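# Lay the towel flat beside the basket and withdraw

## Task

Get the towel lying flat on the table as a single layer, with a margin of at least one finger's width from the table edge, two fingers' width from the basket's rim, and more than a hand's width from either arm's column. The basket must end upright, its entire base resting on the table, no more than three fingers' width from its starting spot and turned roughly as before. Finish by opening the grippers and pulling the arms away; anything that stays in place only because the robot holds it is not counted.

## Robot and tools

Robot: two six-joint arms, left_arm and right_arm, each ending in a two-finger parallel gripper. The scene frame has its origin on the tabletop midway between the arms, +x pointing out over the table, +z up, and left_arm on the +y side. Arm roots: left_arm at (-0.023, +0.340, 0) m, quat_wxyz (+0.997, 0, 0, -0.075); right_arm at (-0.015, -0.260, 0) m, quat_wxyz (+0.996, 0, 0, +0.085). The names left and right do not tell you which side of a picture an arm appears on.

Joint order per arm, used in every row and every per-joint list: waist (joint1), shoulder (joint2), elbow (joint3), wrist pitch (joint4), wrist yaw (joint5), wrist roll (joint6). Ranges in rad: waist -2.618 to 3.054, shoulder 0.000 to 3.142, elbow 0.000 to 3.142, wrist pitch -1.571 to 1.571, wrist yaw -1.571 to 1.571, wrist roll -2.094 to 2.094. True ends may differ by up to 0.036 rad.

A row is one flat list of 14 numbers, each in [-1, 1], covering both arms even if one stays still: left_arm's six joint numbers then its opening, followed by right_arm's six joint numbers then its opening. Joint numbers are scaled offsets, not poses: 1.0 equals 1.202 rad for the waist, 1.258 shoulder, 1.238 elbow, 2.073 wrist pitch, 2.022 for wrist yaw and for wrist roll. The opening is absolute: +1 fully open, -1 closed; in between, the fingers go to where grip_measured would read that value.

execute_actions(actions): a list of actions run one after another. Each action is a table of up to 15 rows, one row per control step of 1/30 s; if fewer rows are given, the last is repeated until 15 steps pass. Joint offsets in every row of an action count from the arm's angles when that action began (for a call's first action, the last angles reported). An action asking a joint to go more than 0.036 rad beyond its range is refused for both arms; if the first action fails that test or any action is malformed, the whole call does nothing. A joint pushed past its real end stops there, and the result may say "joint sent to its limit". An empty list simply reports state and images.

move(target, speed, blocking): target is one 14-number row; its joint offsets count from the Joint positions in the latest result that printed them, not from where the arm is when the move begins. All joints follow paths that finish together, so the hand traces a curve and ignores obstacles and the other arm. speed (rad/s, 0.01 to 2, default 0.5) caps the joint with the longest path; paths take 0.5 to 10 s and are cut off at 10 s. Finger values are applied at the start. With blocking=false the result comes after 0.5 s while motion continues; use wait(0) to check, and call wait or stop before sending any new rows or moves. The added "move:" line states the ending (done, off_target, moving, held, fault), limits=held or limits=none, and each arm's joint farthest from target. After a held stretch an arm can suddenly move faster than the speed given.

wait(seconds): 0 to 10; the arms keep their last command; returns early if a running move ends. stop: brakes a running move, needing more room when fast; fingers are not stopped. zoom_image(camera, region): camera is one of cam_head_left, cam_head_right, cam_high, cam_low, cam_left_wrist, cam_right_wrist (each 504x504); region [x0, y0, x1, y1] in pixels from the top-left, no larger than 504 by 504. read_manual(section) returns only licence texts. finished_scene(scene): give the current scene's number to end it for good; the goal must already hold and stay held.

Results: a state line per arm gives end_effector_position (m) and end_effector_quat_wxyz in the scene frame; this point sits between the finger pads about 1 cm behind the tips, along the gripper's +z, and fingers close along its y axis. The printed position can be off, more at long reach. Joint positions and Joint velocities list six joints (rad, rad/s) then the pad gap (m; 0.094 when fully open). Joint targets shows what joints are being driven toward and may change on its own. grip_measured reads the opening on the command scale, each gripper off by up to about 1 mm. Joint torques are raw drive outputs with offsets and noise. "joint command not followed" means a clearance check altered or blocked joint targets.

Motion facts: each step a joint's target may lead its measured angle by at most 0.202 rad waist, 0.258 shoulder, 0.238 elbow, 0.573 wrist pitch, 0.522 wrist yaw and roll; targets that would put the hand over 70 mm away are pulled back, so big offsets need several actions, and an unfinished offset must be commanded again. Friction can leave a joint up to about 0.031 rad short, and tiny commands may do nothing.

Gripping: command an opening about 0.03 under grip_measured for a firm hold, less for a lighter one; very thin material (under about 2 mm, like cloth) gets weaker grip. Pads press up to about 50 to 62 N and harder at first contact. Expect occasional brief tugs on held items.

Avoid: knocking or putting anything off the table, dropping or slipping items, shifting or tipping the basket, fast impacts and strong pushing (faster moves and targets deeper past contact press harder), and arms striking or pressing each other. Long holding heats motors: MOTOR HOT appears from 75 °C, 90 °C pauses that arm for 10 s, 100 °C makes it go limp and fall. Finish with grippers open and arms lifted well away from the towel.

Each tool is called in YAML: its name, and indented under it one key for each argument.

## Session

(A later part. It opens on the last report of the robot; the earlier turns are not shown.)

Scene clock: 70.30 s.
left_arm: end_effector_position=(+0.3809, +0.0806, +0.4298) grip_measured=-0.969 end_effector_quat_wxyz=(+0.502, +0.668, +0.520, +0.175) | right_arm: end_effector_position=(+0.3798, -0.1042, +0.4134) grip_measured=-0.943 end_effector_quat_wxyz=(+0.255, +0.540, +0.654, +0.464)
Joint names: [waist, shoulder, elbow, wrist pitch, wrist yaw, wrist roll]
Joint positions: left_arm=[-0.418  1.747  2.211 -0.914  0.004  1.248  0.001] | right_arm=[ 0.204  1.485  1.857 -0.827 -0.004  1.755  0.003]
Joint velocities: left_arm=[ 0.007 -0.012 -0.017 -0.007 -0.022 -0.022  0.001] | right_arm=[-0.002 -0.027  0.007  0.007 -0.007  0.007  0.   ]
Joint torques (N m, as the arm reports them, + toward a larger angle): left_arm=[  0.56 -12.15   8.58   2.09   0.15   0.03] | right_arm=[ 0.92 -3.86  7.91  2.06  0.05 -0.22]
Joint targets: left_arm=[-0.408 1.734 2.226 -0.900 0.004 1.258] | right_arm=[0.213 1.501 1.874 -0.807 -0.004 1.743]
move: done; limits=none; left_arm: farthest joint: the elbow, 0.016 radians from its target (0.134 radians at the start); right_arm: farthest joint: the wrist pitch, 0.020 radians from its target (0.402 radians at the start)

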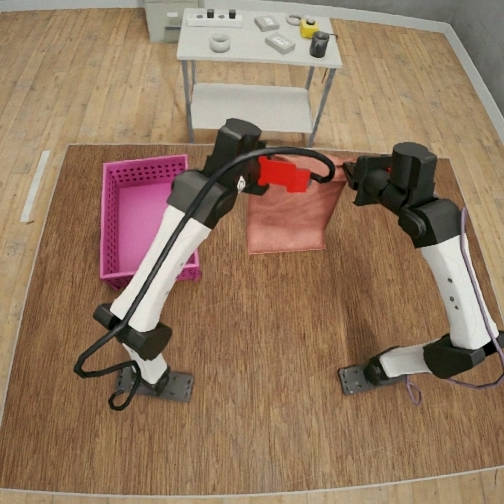

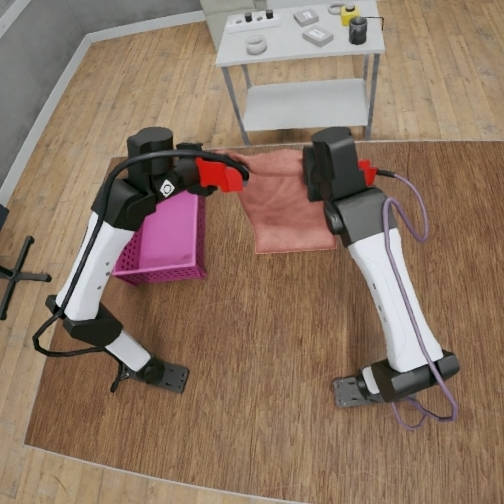

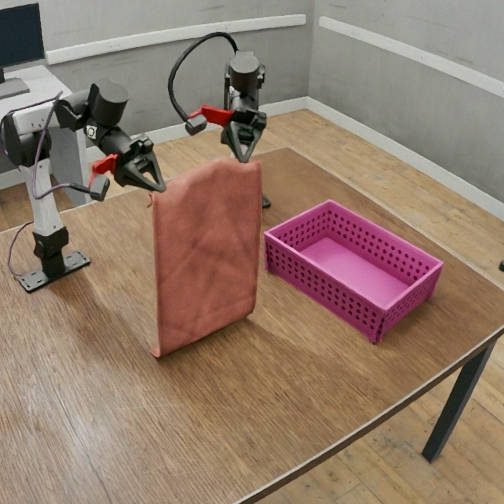

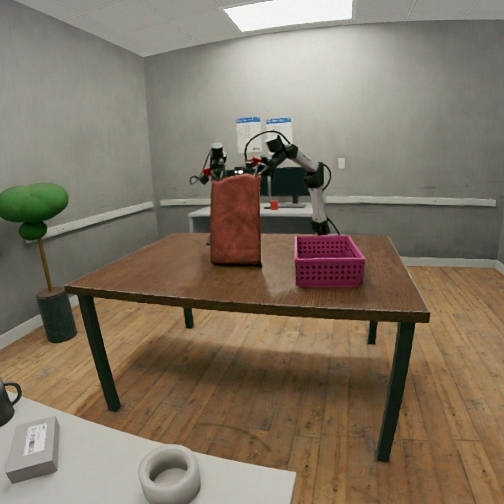

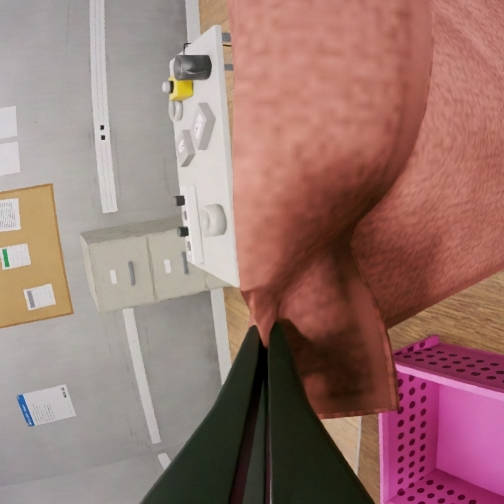

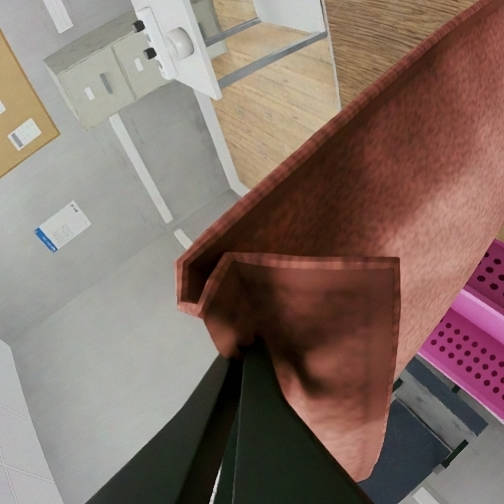

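move:
  target: [0.159,0.2455,0.135,0.29,0,0.128,-1,-0.047,0.326,0.184,0.317,0,-0.08,-1]
  speed: 0.3

Scene clock: 77.10 s.
left_arm: end_effector_position=(+0.5289, +0.1132, +0.4843) grip_measured=-0.969 end_effector_quat_wxyz=(+0.601, +0.574, +0.415, +0.370) | right_arm: end_effector_position=(+0.5311, -0.0732, +0.4644) grip_measured=-0.943 end_effector_quat_wxyz=(+0.398, +0.423, +0.572, +0.579)
Joint names: [waist, shoulder, elbow, wrist pitch, wrist yaw, wrist roll]
Joint positions: left_arm=[-0.238  2.033  2.359 -0.328  0.004  1.496  0.001] | right_arm=[ 0.158  1.884  2.065 -0.193 -0.004  1.606  0.003]
Joint velocities: left_arm=[-0.002  0.002 -0.007 -0.066 -0.037  0.037 -0.   ] | right_arm=[ 0.012  0.007 -0.002 -0.051 -0.022 -0.022 -0.   ]
Joint torques (N m, as the arm reports them, + toward a larger angle): left_arm=[  0.62 -13.03   9.54   2.12   0.1    0.01] | right_arm=[-0.76 -8.37  8.86  2.18  0.02 -0.23]
Joint targets: left_arm=[-0.227 2.056 2.378 -0.312 0.004 1.507] | right_arm=[0.147 1.895 2.085 -0.170 -0.004 1.594]
move: off_target (left_arm, right_arm); limits=none; left_arm: farthest joint: the shoulder, 0.023 radians from its target (0.309 radians at the start); right_arm: farthest joint: the wrist pitch, 0.023 radians from its target (0.657 radians at the start)

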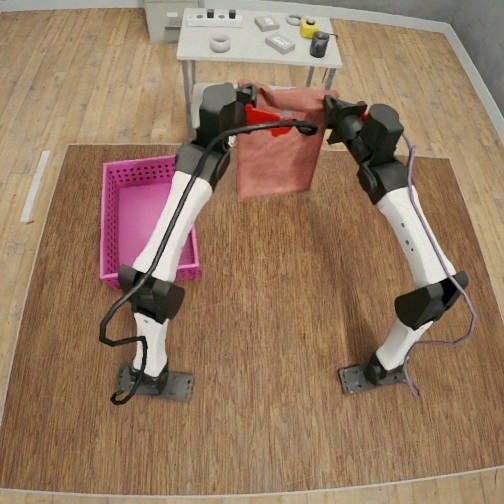

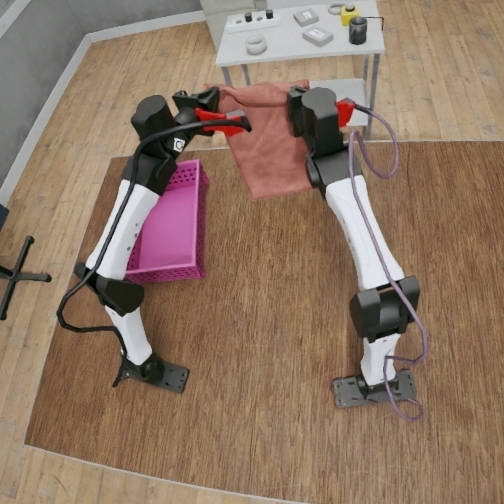

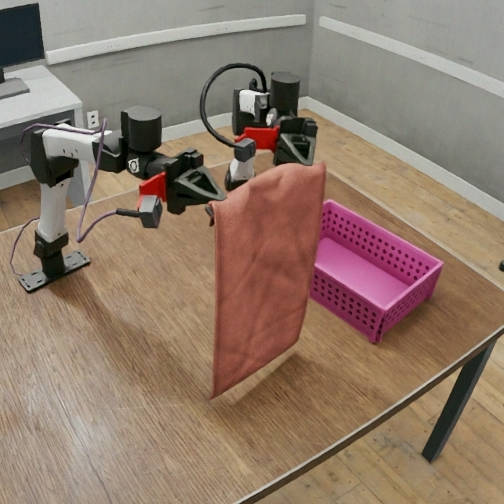

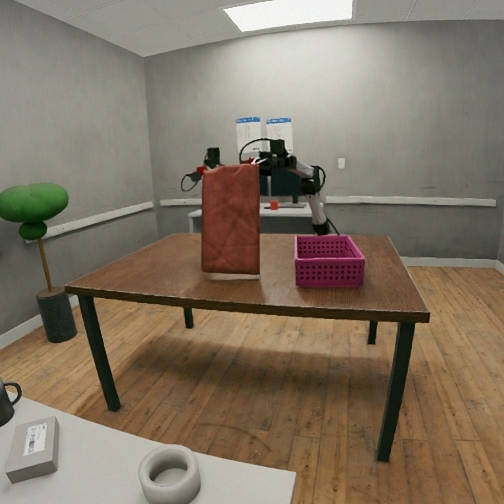

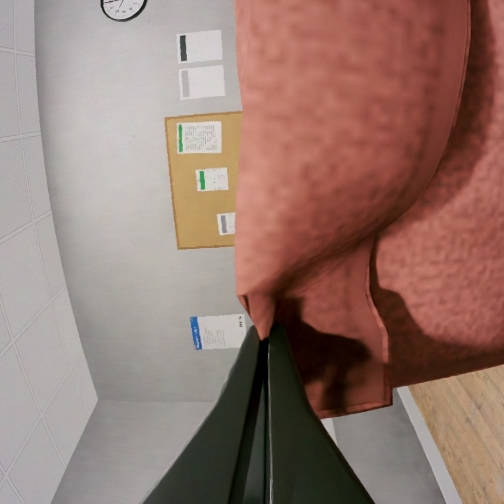

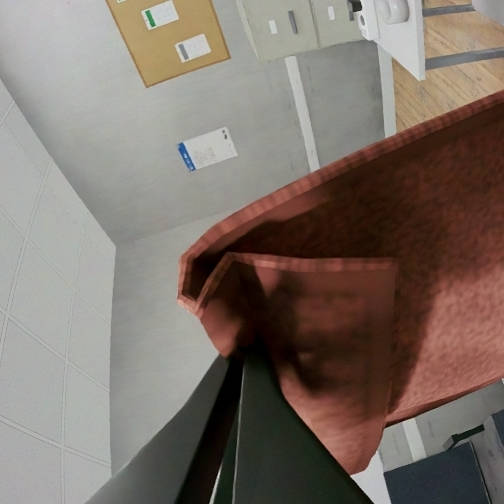

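zoom_image:
  camera: "cam_low"
  region: [150, 130, 330, 310]

zoom_image:
  camera: "cam_high"
  region: [140, 150, 400, 410]

Region (150, 130, 330, 310) of cam_low's 504x504 image, scaled by 2.800, with more detail than that image has.

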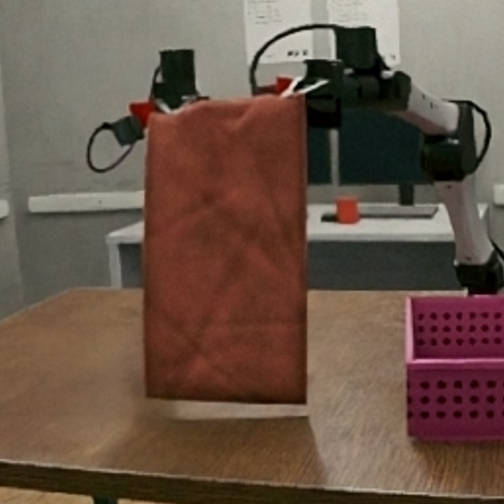

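Region (140, 150, 400, 410) of cam_high's 504x504 image, scaled by 1.938, with more detail than that image has.

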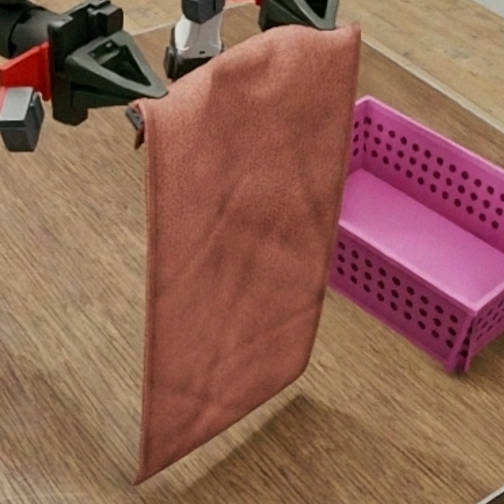

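move:
  target: [-0.031,-0.188,-0.346,0.048,0,0,-1,0.027,-0.178,-0.333,0.057,0,0,-1]
  speed: 0.25

Scene clock: 80.90 s.
left_arm: end_effector_position=(+0.4909, +0.1121, +0.4377) grip_measured=-0.969 end_effector_quat_wxyz=(+0.575, +0.608, +0.428, +0.343) | right_arm: end_effector_position=(+0.4898, -0.0740, +0.4084) grip_measured=-0.943 end_effector_quat_wxyz=(+0.372, +0.435, +0.602, +0.556)
Joint names: [waist, shoulder, elbow, wrist pitch, wrist yaw, wrist roll]
Joint positions: left_arm=[-0.265  1.813  1.953 -0.245  0.004  1.496  0.001] | right_arm=[ 0.181  1.678  1.669 -0.095 -0.004  1.606  0.003]
Joint velocities: left_arm=[-0.017 -0.007 -0.002  0.022  0.007 -0.007  0.   ] | right_arm=[-0.012  0.007 -0.002  0.007 -0.022 -0.037  0.001]
Joint torques (N m, as the arm reports them, + toward a larger angle): left_arm=[ -1.   -14.66   6.67   2.2    0.12  -0.08] | right_arm=[ 0.91 -8.92  6.42  2.18  0.03 -0.08]
Joint targets: left_arm=[-0.275 1.797 1.930 -0.229 0.004 1.496] | right_arm=[0.191 1.661 1.652 -0.075 -0.004 1.606]
move: off_target (left_arm, right_arm); limits=none; left_arm: farthest joint: the elbow, 0.023 radians from its target (0.428 radians at the start); right_arm: farthest joint: the wrist pitch, 0.021 radians from its target (0.118 radians at the start)

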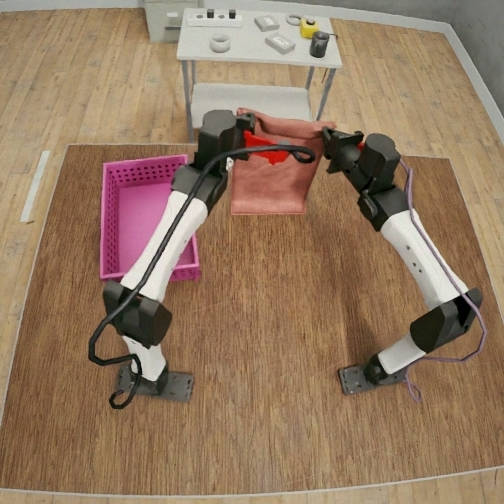

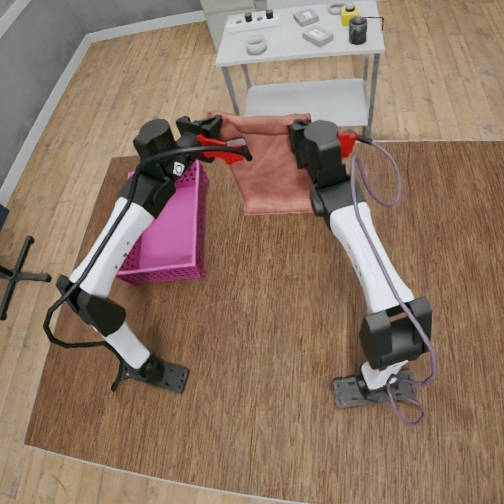

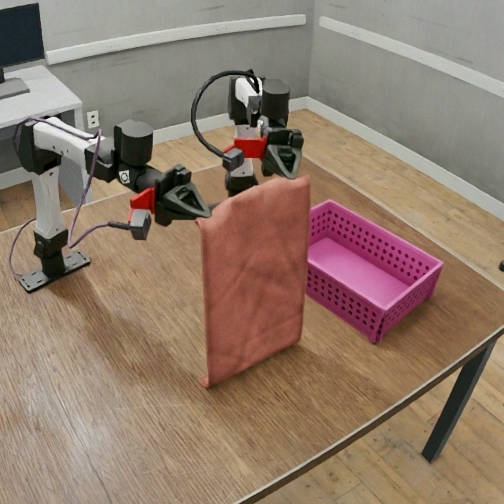

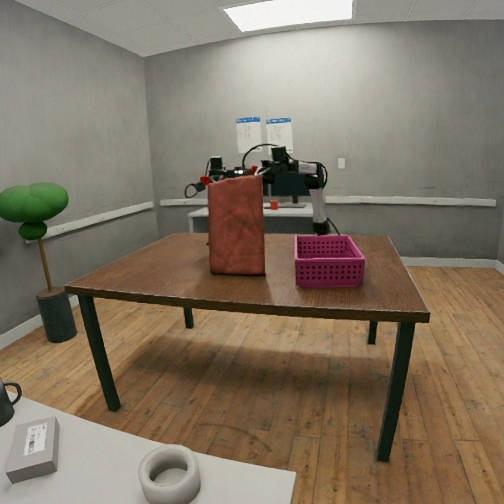

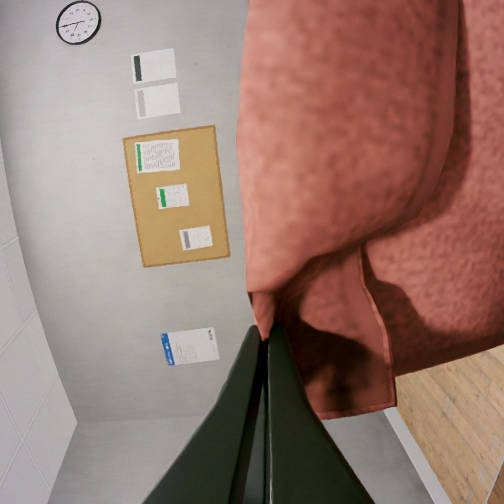

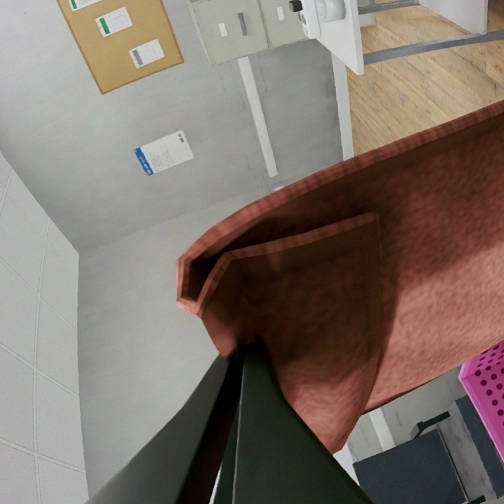

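move:
  target: [0.032,0.16,0.241,0.059,0,0,-1,-0.028,0.134,0.191,0.08,0,0,-1]
  speed: 0.3

Scene clock: 85.23 s.
left_arm: end_effector_position=(+0.5277, +0.1140, +0.4976) grip_measured=-0.969 end_effector_quat_wxyz=(+0.632, +0.542, +0.392, +0.390) | right_arm: end_effector_position=(+0.5272, -0.0743, +0.4687) grip_measured=-0.943 end_effector_quat_wxyz=(+0.421, +0.397, +0.538, +0.613)
Joint names: [waist, shoulder, elbow, wrist pitch, wrist yaw, wrist roll]
Joint positions: left_arm=[-0.237  1.99   2.234 -0.14   0.004  1.496  0.001] | right_arm=[ 0.159  1.831  1.888  0.049 -0.004  1.606  0.003]
Joint velocities: left_arm=[-0.002 -0.027 -0.002  0.007 -0.022  0.007  0.   ] | right_arm=[-0.007 -0.012 -0.017  0.037  0.081 -0.007  0.001]
Joint torques (N m, as the arm reports them, + toward a larger angle): left_arm=[  0.65 -12.65   9.68   2.2    0.11  -0.1 ] | right_arm=[-0.74 -7.78  8.88  2.14  0.01 -0.09]
Joint targets: left_arm=[-0.227 2.015 2.252 -0.123 0.004 1.496] | right_arm=[0.148 1.846 1.906 0.071 -0.004 1.606]
move: off_target (left_arm, right_arm); limits=none; left_arm: farthest joint: the shoulder, 0.024 radians from its target (0.201 radians at the start); right_arm: farthest joint: the wrist pitch, 0.022 radians from its target (0.166 radians at the start)

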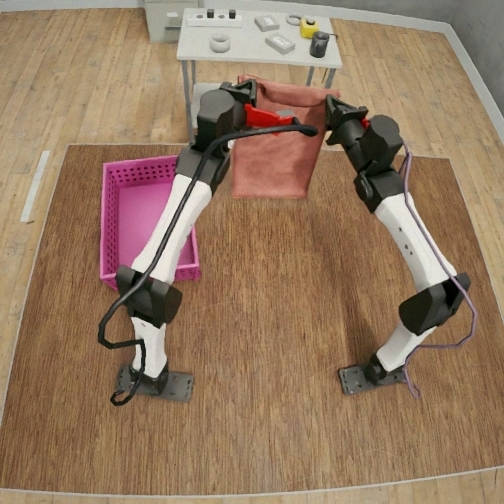

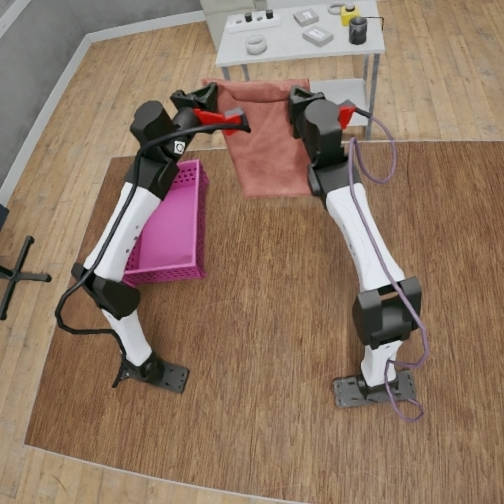

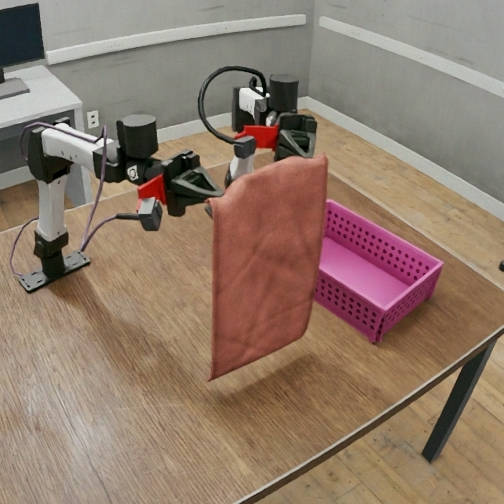

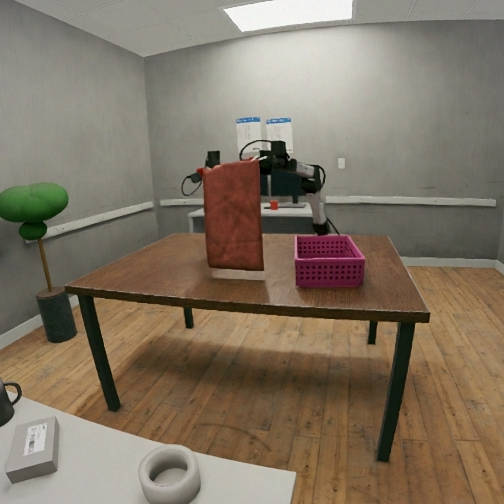

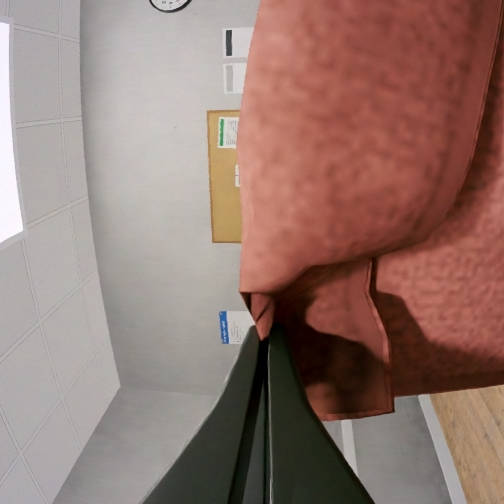

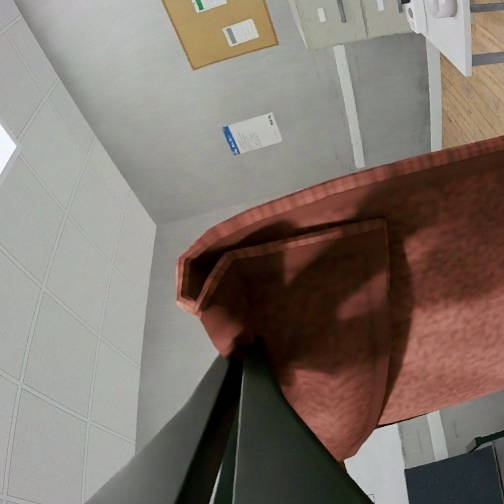

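move:
  target: [-0.088,-0.416,-0.665,0.05,0,0,-1,0.076,-0.379,-0.554,0.011,0,0,-1]
  speed: 1.3

Scene clock: 87.17 s.
left_arm: end_effector_position=(+0.4096, +0.1111, +0.3982) grip_measured=-0.969 end_effector_quat_wxyz=(+0.586, +0.622, +0.406, +0.323) | right_arm: end_effector_position=(+0.4094, -0.0740, +0.3707) grip_measured=-0.943 end_effector_quat_wxyz=(+0.357, +0.415, +0.612, +0.570)
Joint names: [waist, shoulder, elbow, wrist pitch, wrist yaw, wrist roll]
Joint positions: left_arm=[-0.334  1.484  1.432 -0.053  0.004  1.496  0.001] | right_arm=[ 0.241  1.371  1.218  0.058 -0.004  1.606  0.003]
Joint velocities: left_arm=[-0.017  0.012 -0.007  0.022 -0.007 -0.066  0.   ] | right_arm=[-0.007  0.002 -0.007 -0.007 -0.037 -0.007 -0.   ]
Joint torques (N m, as the arm reports them, + toward a larger angle): left_arm=[ -0.98 -11.1    7.09   2.19   0.15  -0.08] | right_arm=[ 0.91 -6.37  6.67  2.12  0.03 -0.09]
Joint targets: left_arm=[-0.343 1.466 1.411 -0.037 0.004 1.496] | right_arm=[0.250 1.354 1.202 0.071 -0.004 1.606]
move: off_target (left_arm); limits=none; left_arm: farthest joint: the elbow, 0.022 radians from its target (0.823 radians at the start); right_arm: farthest joint: the shoulder, 0.017 radians from its target (0.476 radians at the start)

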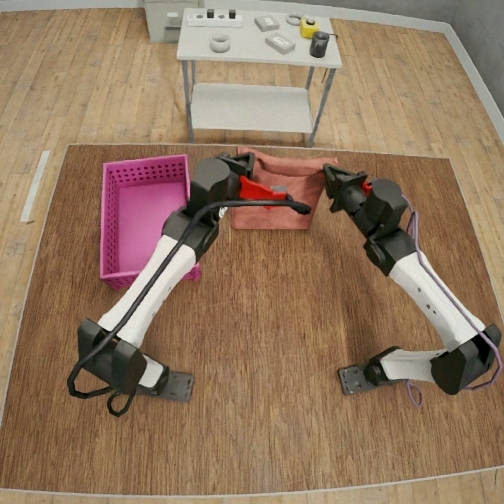

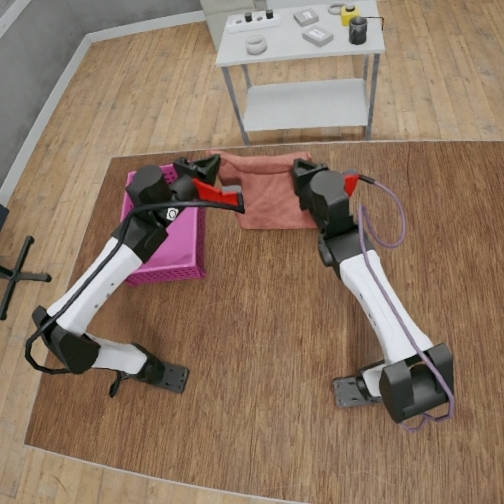

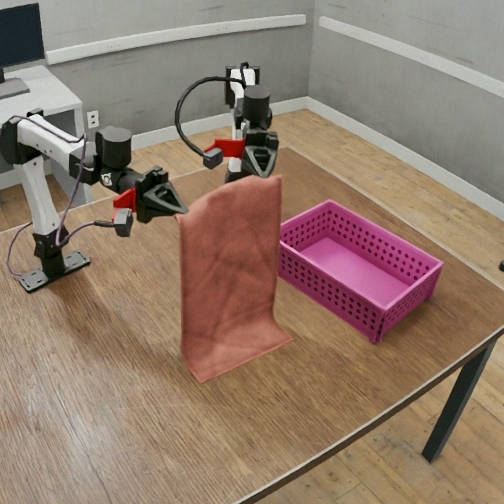

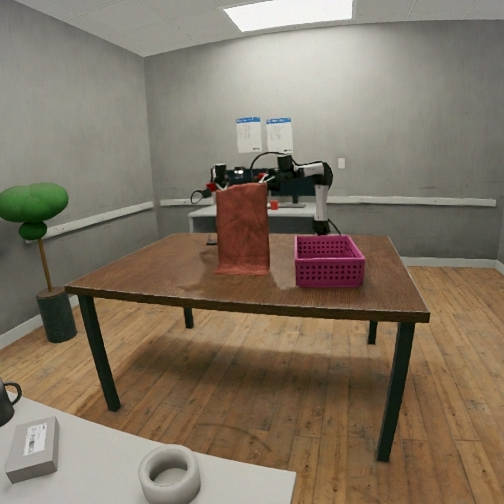

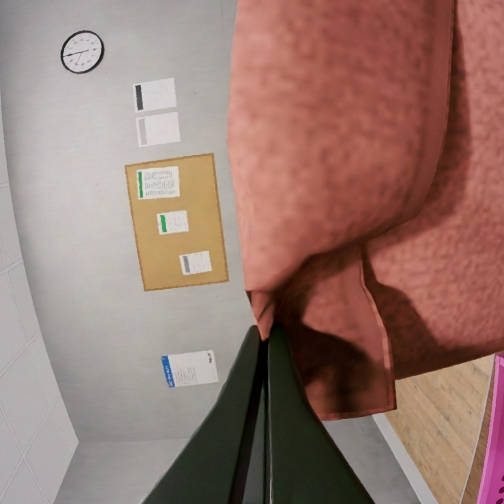

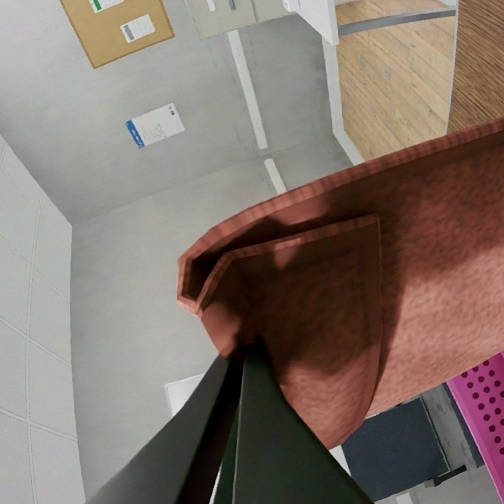

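zoom_image:
  camera: "cam_high"
  region: [120, 160, 360, 400]

Region (120, 160, 360, 400) of cam_high's 504x504 image, scaled by 2.100, with more detail than that image has.

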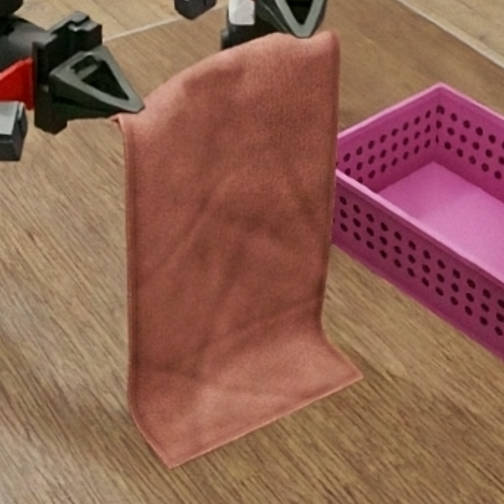

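move:
  target: [0.07,0.28,0.352,-0.056,0,0,-1,-0.063,0.269,0.315,-0.034,0,0,-1]
  speed: 0.2

Scene clock: 91.40 s.
left_arm: end_effector_position=(+0.4994, +0.1114, +0.4120) grip_measured=-0.969 end_effector_quat_wxyz=(+0.572, +0.608, +0.430, +0.343) | right_arm: end_effector_position=(+0.4991, -0.0739, +0.3831) grip_measured=-0.943 end_effector_quat_wxyz=(+0.374, +0.437, +0.602, +0.554)
Joint names: [waist, shoulder, elbow, wrist pitch, wrist yaw, wrist roll]
Joint positions: left_arm=[-0.26   1.812  1.85  -0.147  0.004  1.496  0.001] | right_arm=[ 0.176  1.695  1.589 -0.001 -0.004  1.606  0.003]
Joint velocities: left_arm=[ 0.012 -0.027 -0.017 -0.037 -0.051 -0.037  0.   ] | right_arm=[-0.012 -0.022  0.002 -0.066 -0.095 -0.007  0.   ]
Joint torques (N m, as the arm reports them, + toward a larger angle): left_arm=[  0.74 -11.29  10.32   1.89   0.15  -0.07] | right_arm=[-0.7  -6.91  9.21  1.92  0.03 -0.08]
Joint targets: left_arm=[-0.250 1.836 1.868 -0.169 0.004 1.496] | right_arm=[0.165 1.710 1.608 -0.012 -0.004 1.606]
move: off_target (left_arm); limits=none; left_arm: farthest joint: the shoulder, 0.024 radians from its target (0.353 radians at the start); right_arm: farthest joint: the elbow, 0.019 radians from its target (0.390 radians at the start)

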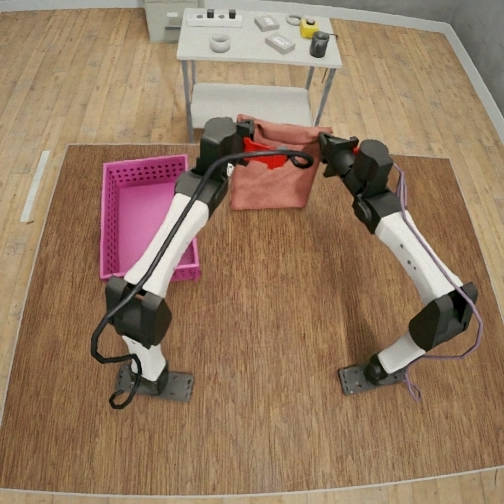

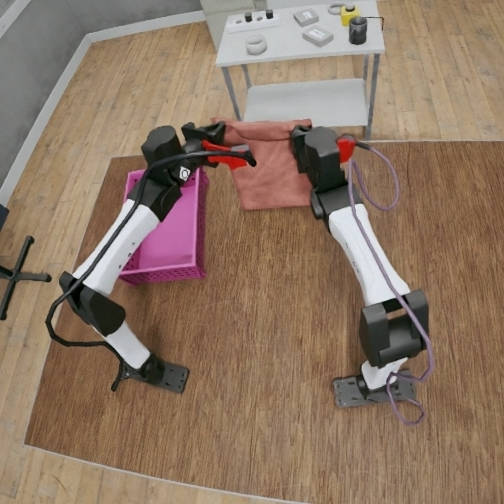

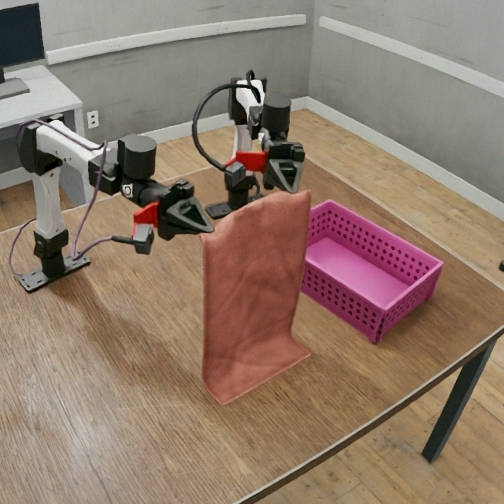

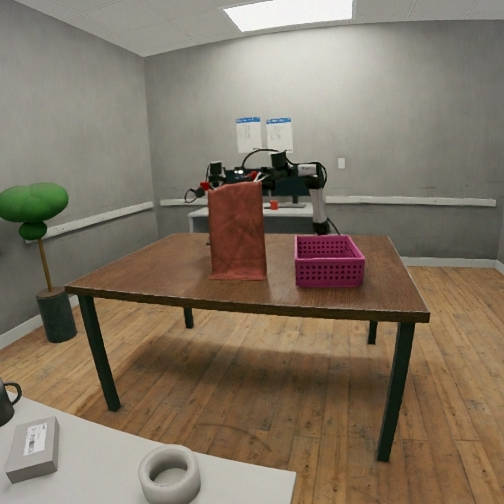

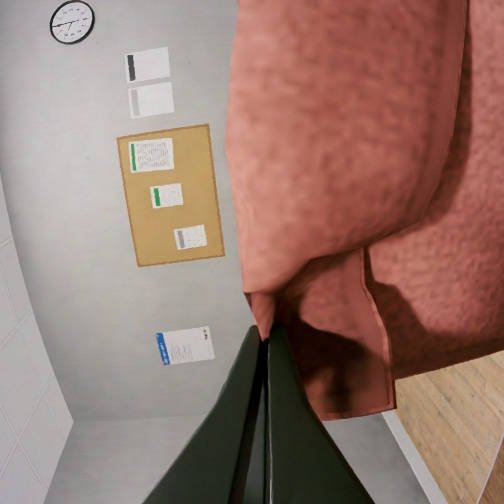

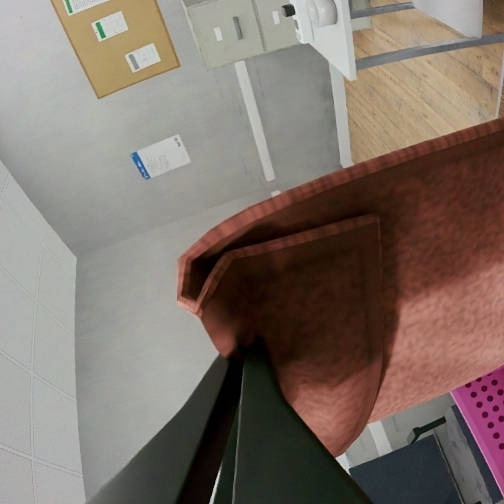

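move:
  target: [0.025,0.103,0.069,0,0,0,-1,-0.025,0.099,0.064,0,0,0,-1]
  speed: 0.12

zoom_image:
  camera: "cam_high"
  region: [140, 180, 400, 440]

Scene clock: 94.07 s.
left_arm: end_effector_position=(+0.5298, +0.1104, +0.3843) grip_measured=-0.969 end_effector_quat_wxyz=(+0.556, +0.615, +0.443, +0.341) | right_arm: end_effector_position=(+0.5294, -0.0745, +0.3533) grip_measured=-0.943 end_effector_quat_wxyz=(+0.368, +0.453, +0.611, +0.535)
Joint names: [waist, shoulder, elbow, wrist pitch, wrist yaw, wrist roll]
Joint positions: left_arm=[-0.241  1.92   1.917 -0.147  0.004  1.496  0.001] | right_arm=[ 0.157  1.805  1.649 -0.001 -0.004  1.606  0.003]
Joint velocities: left_arm=[-0.007 -0.002  0.012 -0.007 -0.081 -0.022  0.001] | right_arm=[ 0.007  0.002 -0.017  0.007  0.066  0.066 -0.   ]
Joint torques (N m, as the arm reports them, + toward a larger angle): left_arm=[  0.63 -13.03  10.41   2.04   0.15  -0.1 ] | right_arm=[-0.74 -7.99  9.22  2.01  0.04 -0.08]
Joint targets: left_arm=[-0.230 1.942 1.935 -0.147 0.004 1.496] | right_arm=[0.146 1.819 1.668 -0.001 -0.004 1.606]
move: off_target (left_arm); limits=none; left_arm: farthest joint: the shoulder, 0.022 radians from its target (0.129 radians at the start); right_arm: farthest joint: the elbow, 0.019 radians from its target (0.079 radians at the start)

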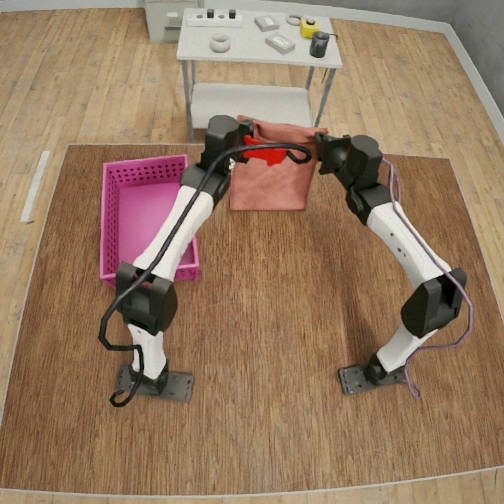

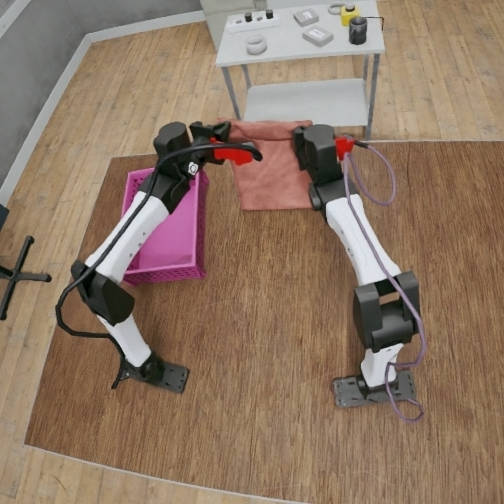

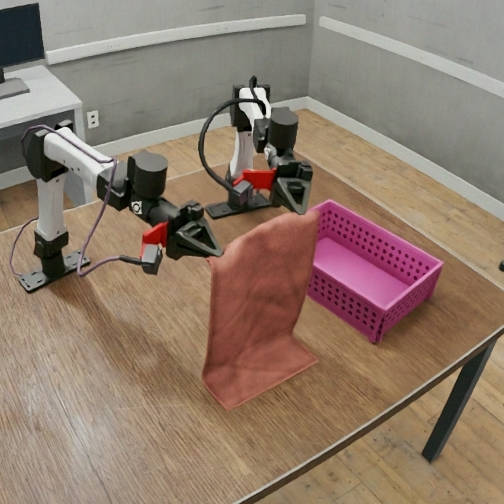

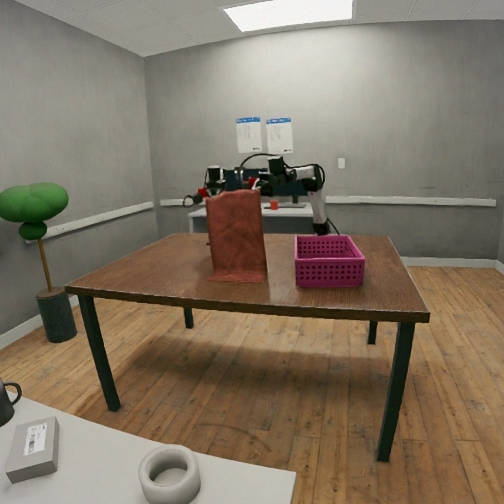

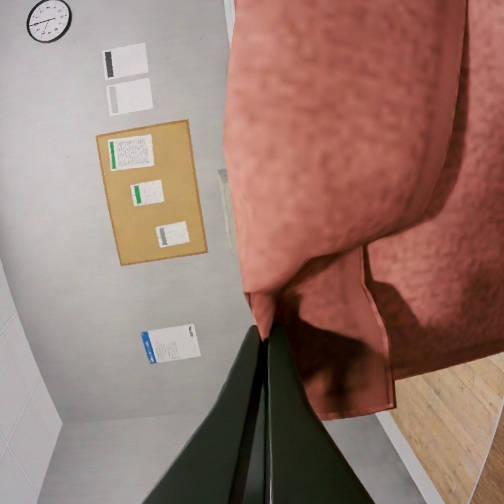

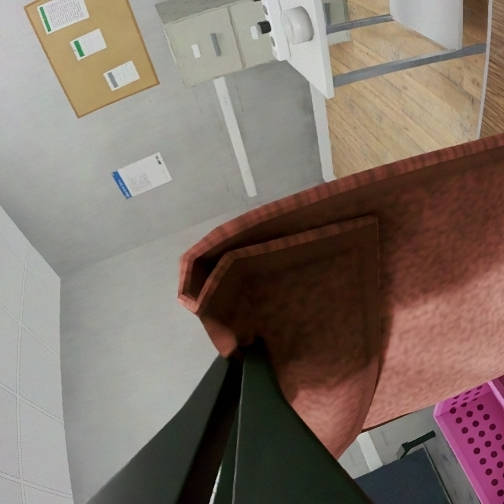

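Region (140, 180, 400, 440) of cam_high's 504x504 image, scaled by 1.938, with more detail than that image has.

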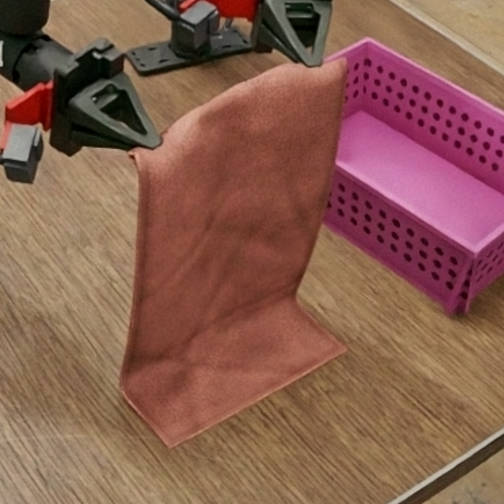

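move:
  target: [-0.085,-0.2655,-0.2706,-0.1834,0,-0.089,-1,0.078,-0.268,-0.239,-0.192,0,0.089,-1]
  speed: 0.25

Scene clock: 98.30 s.
left_arm: end_effector_position=(+0.4085, +0.1110, +0.3213) grip_measured=-0.969 end_effector_quat_wxyz=(+0.467, +0.677, +0.529, +0.207) | right_arm: end_effector_position=(+0.4090, -0.0737, +0.2926) grip_measured=-0.943 end_effector_quat_wxyz=(+0.234, +0.541, +0.666, +0.457)
Joint names: [waist, shoulder, elbow, wrist pitch, wrist yaw, wrist roll]
Joint positions: left_arm=[-0.335  1.6    1.606 -0.504  0.004  1.326  0.001] | right_arm=[ 0.242  1.483  1.372 -0.382 -0.004  1.778  0.003]
Joint velocities: left_arm=[ 0.017  0.002 -0.002 -0.037  0.022 -0.007 -0.   ] | right_arm=[-0.002 -0.017 -0.002  0.037 -0.022  0.007  0.002]
Joint torques (N m, as the arm reports them, + toward a larger angle): left_arm=[ -0.81 -12.04   6.67   1.73   0.17  -0.13] | right_arm=[ 0.85 -6.97  6.29  1.73  0.05  0.01]
Joint targets: left_arm=[-0.344 1.585 1.582 -0.528 0.004 1.316] | right_arm=[0.251 1.468 1.353 -0.399 -0.004 1.786]
move: off_target (left_arm); limits=none; left_arm: farthest joint: the elbow, 0.024 radians from its target (0.335 radians at the start); right_arm: farthest joint: the elbow, 0.019 radians from its target (0.296 radians at the start)

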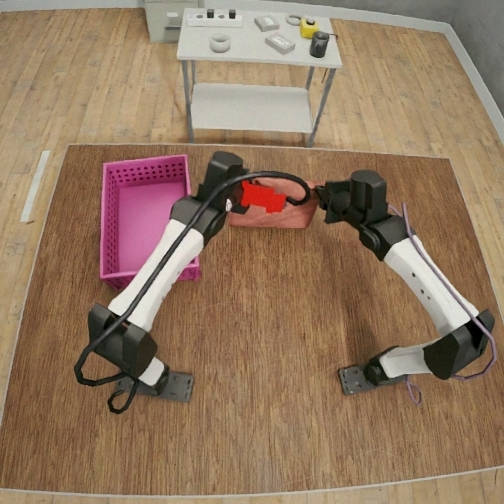

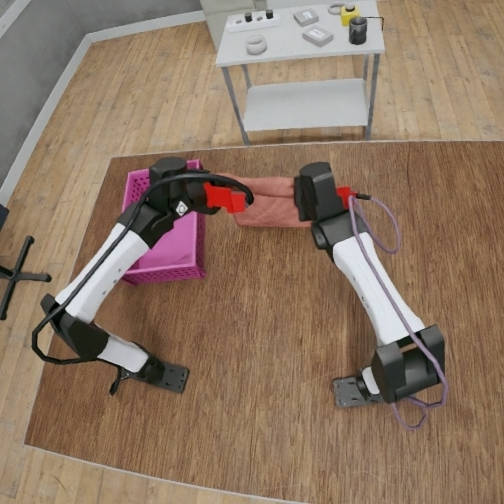

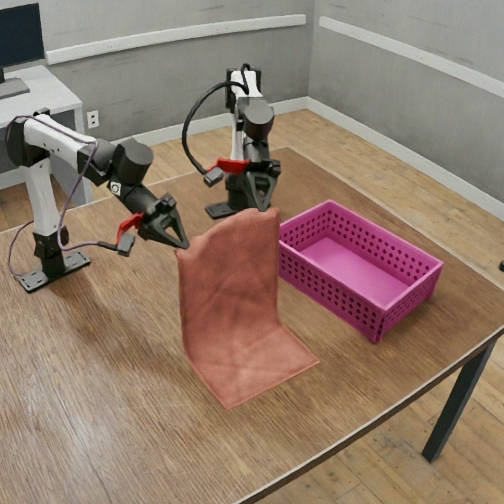

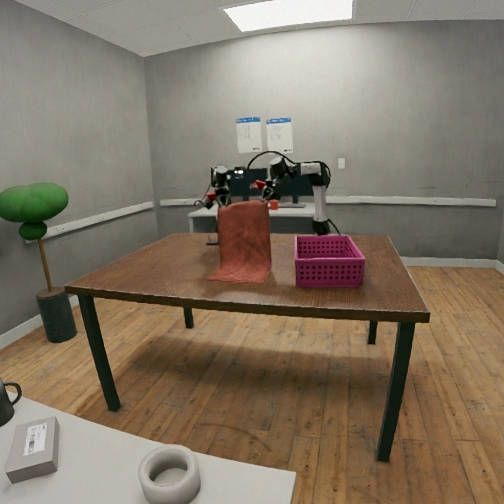

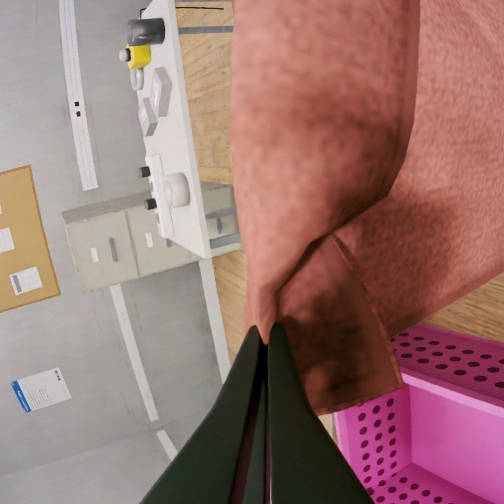

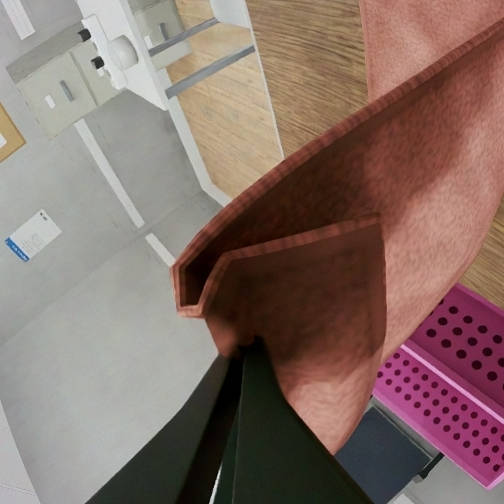

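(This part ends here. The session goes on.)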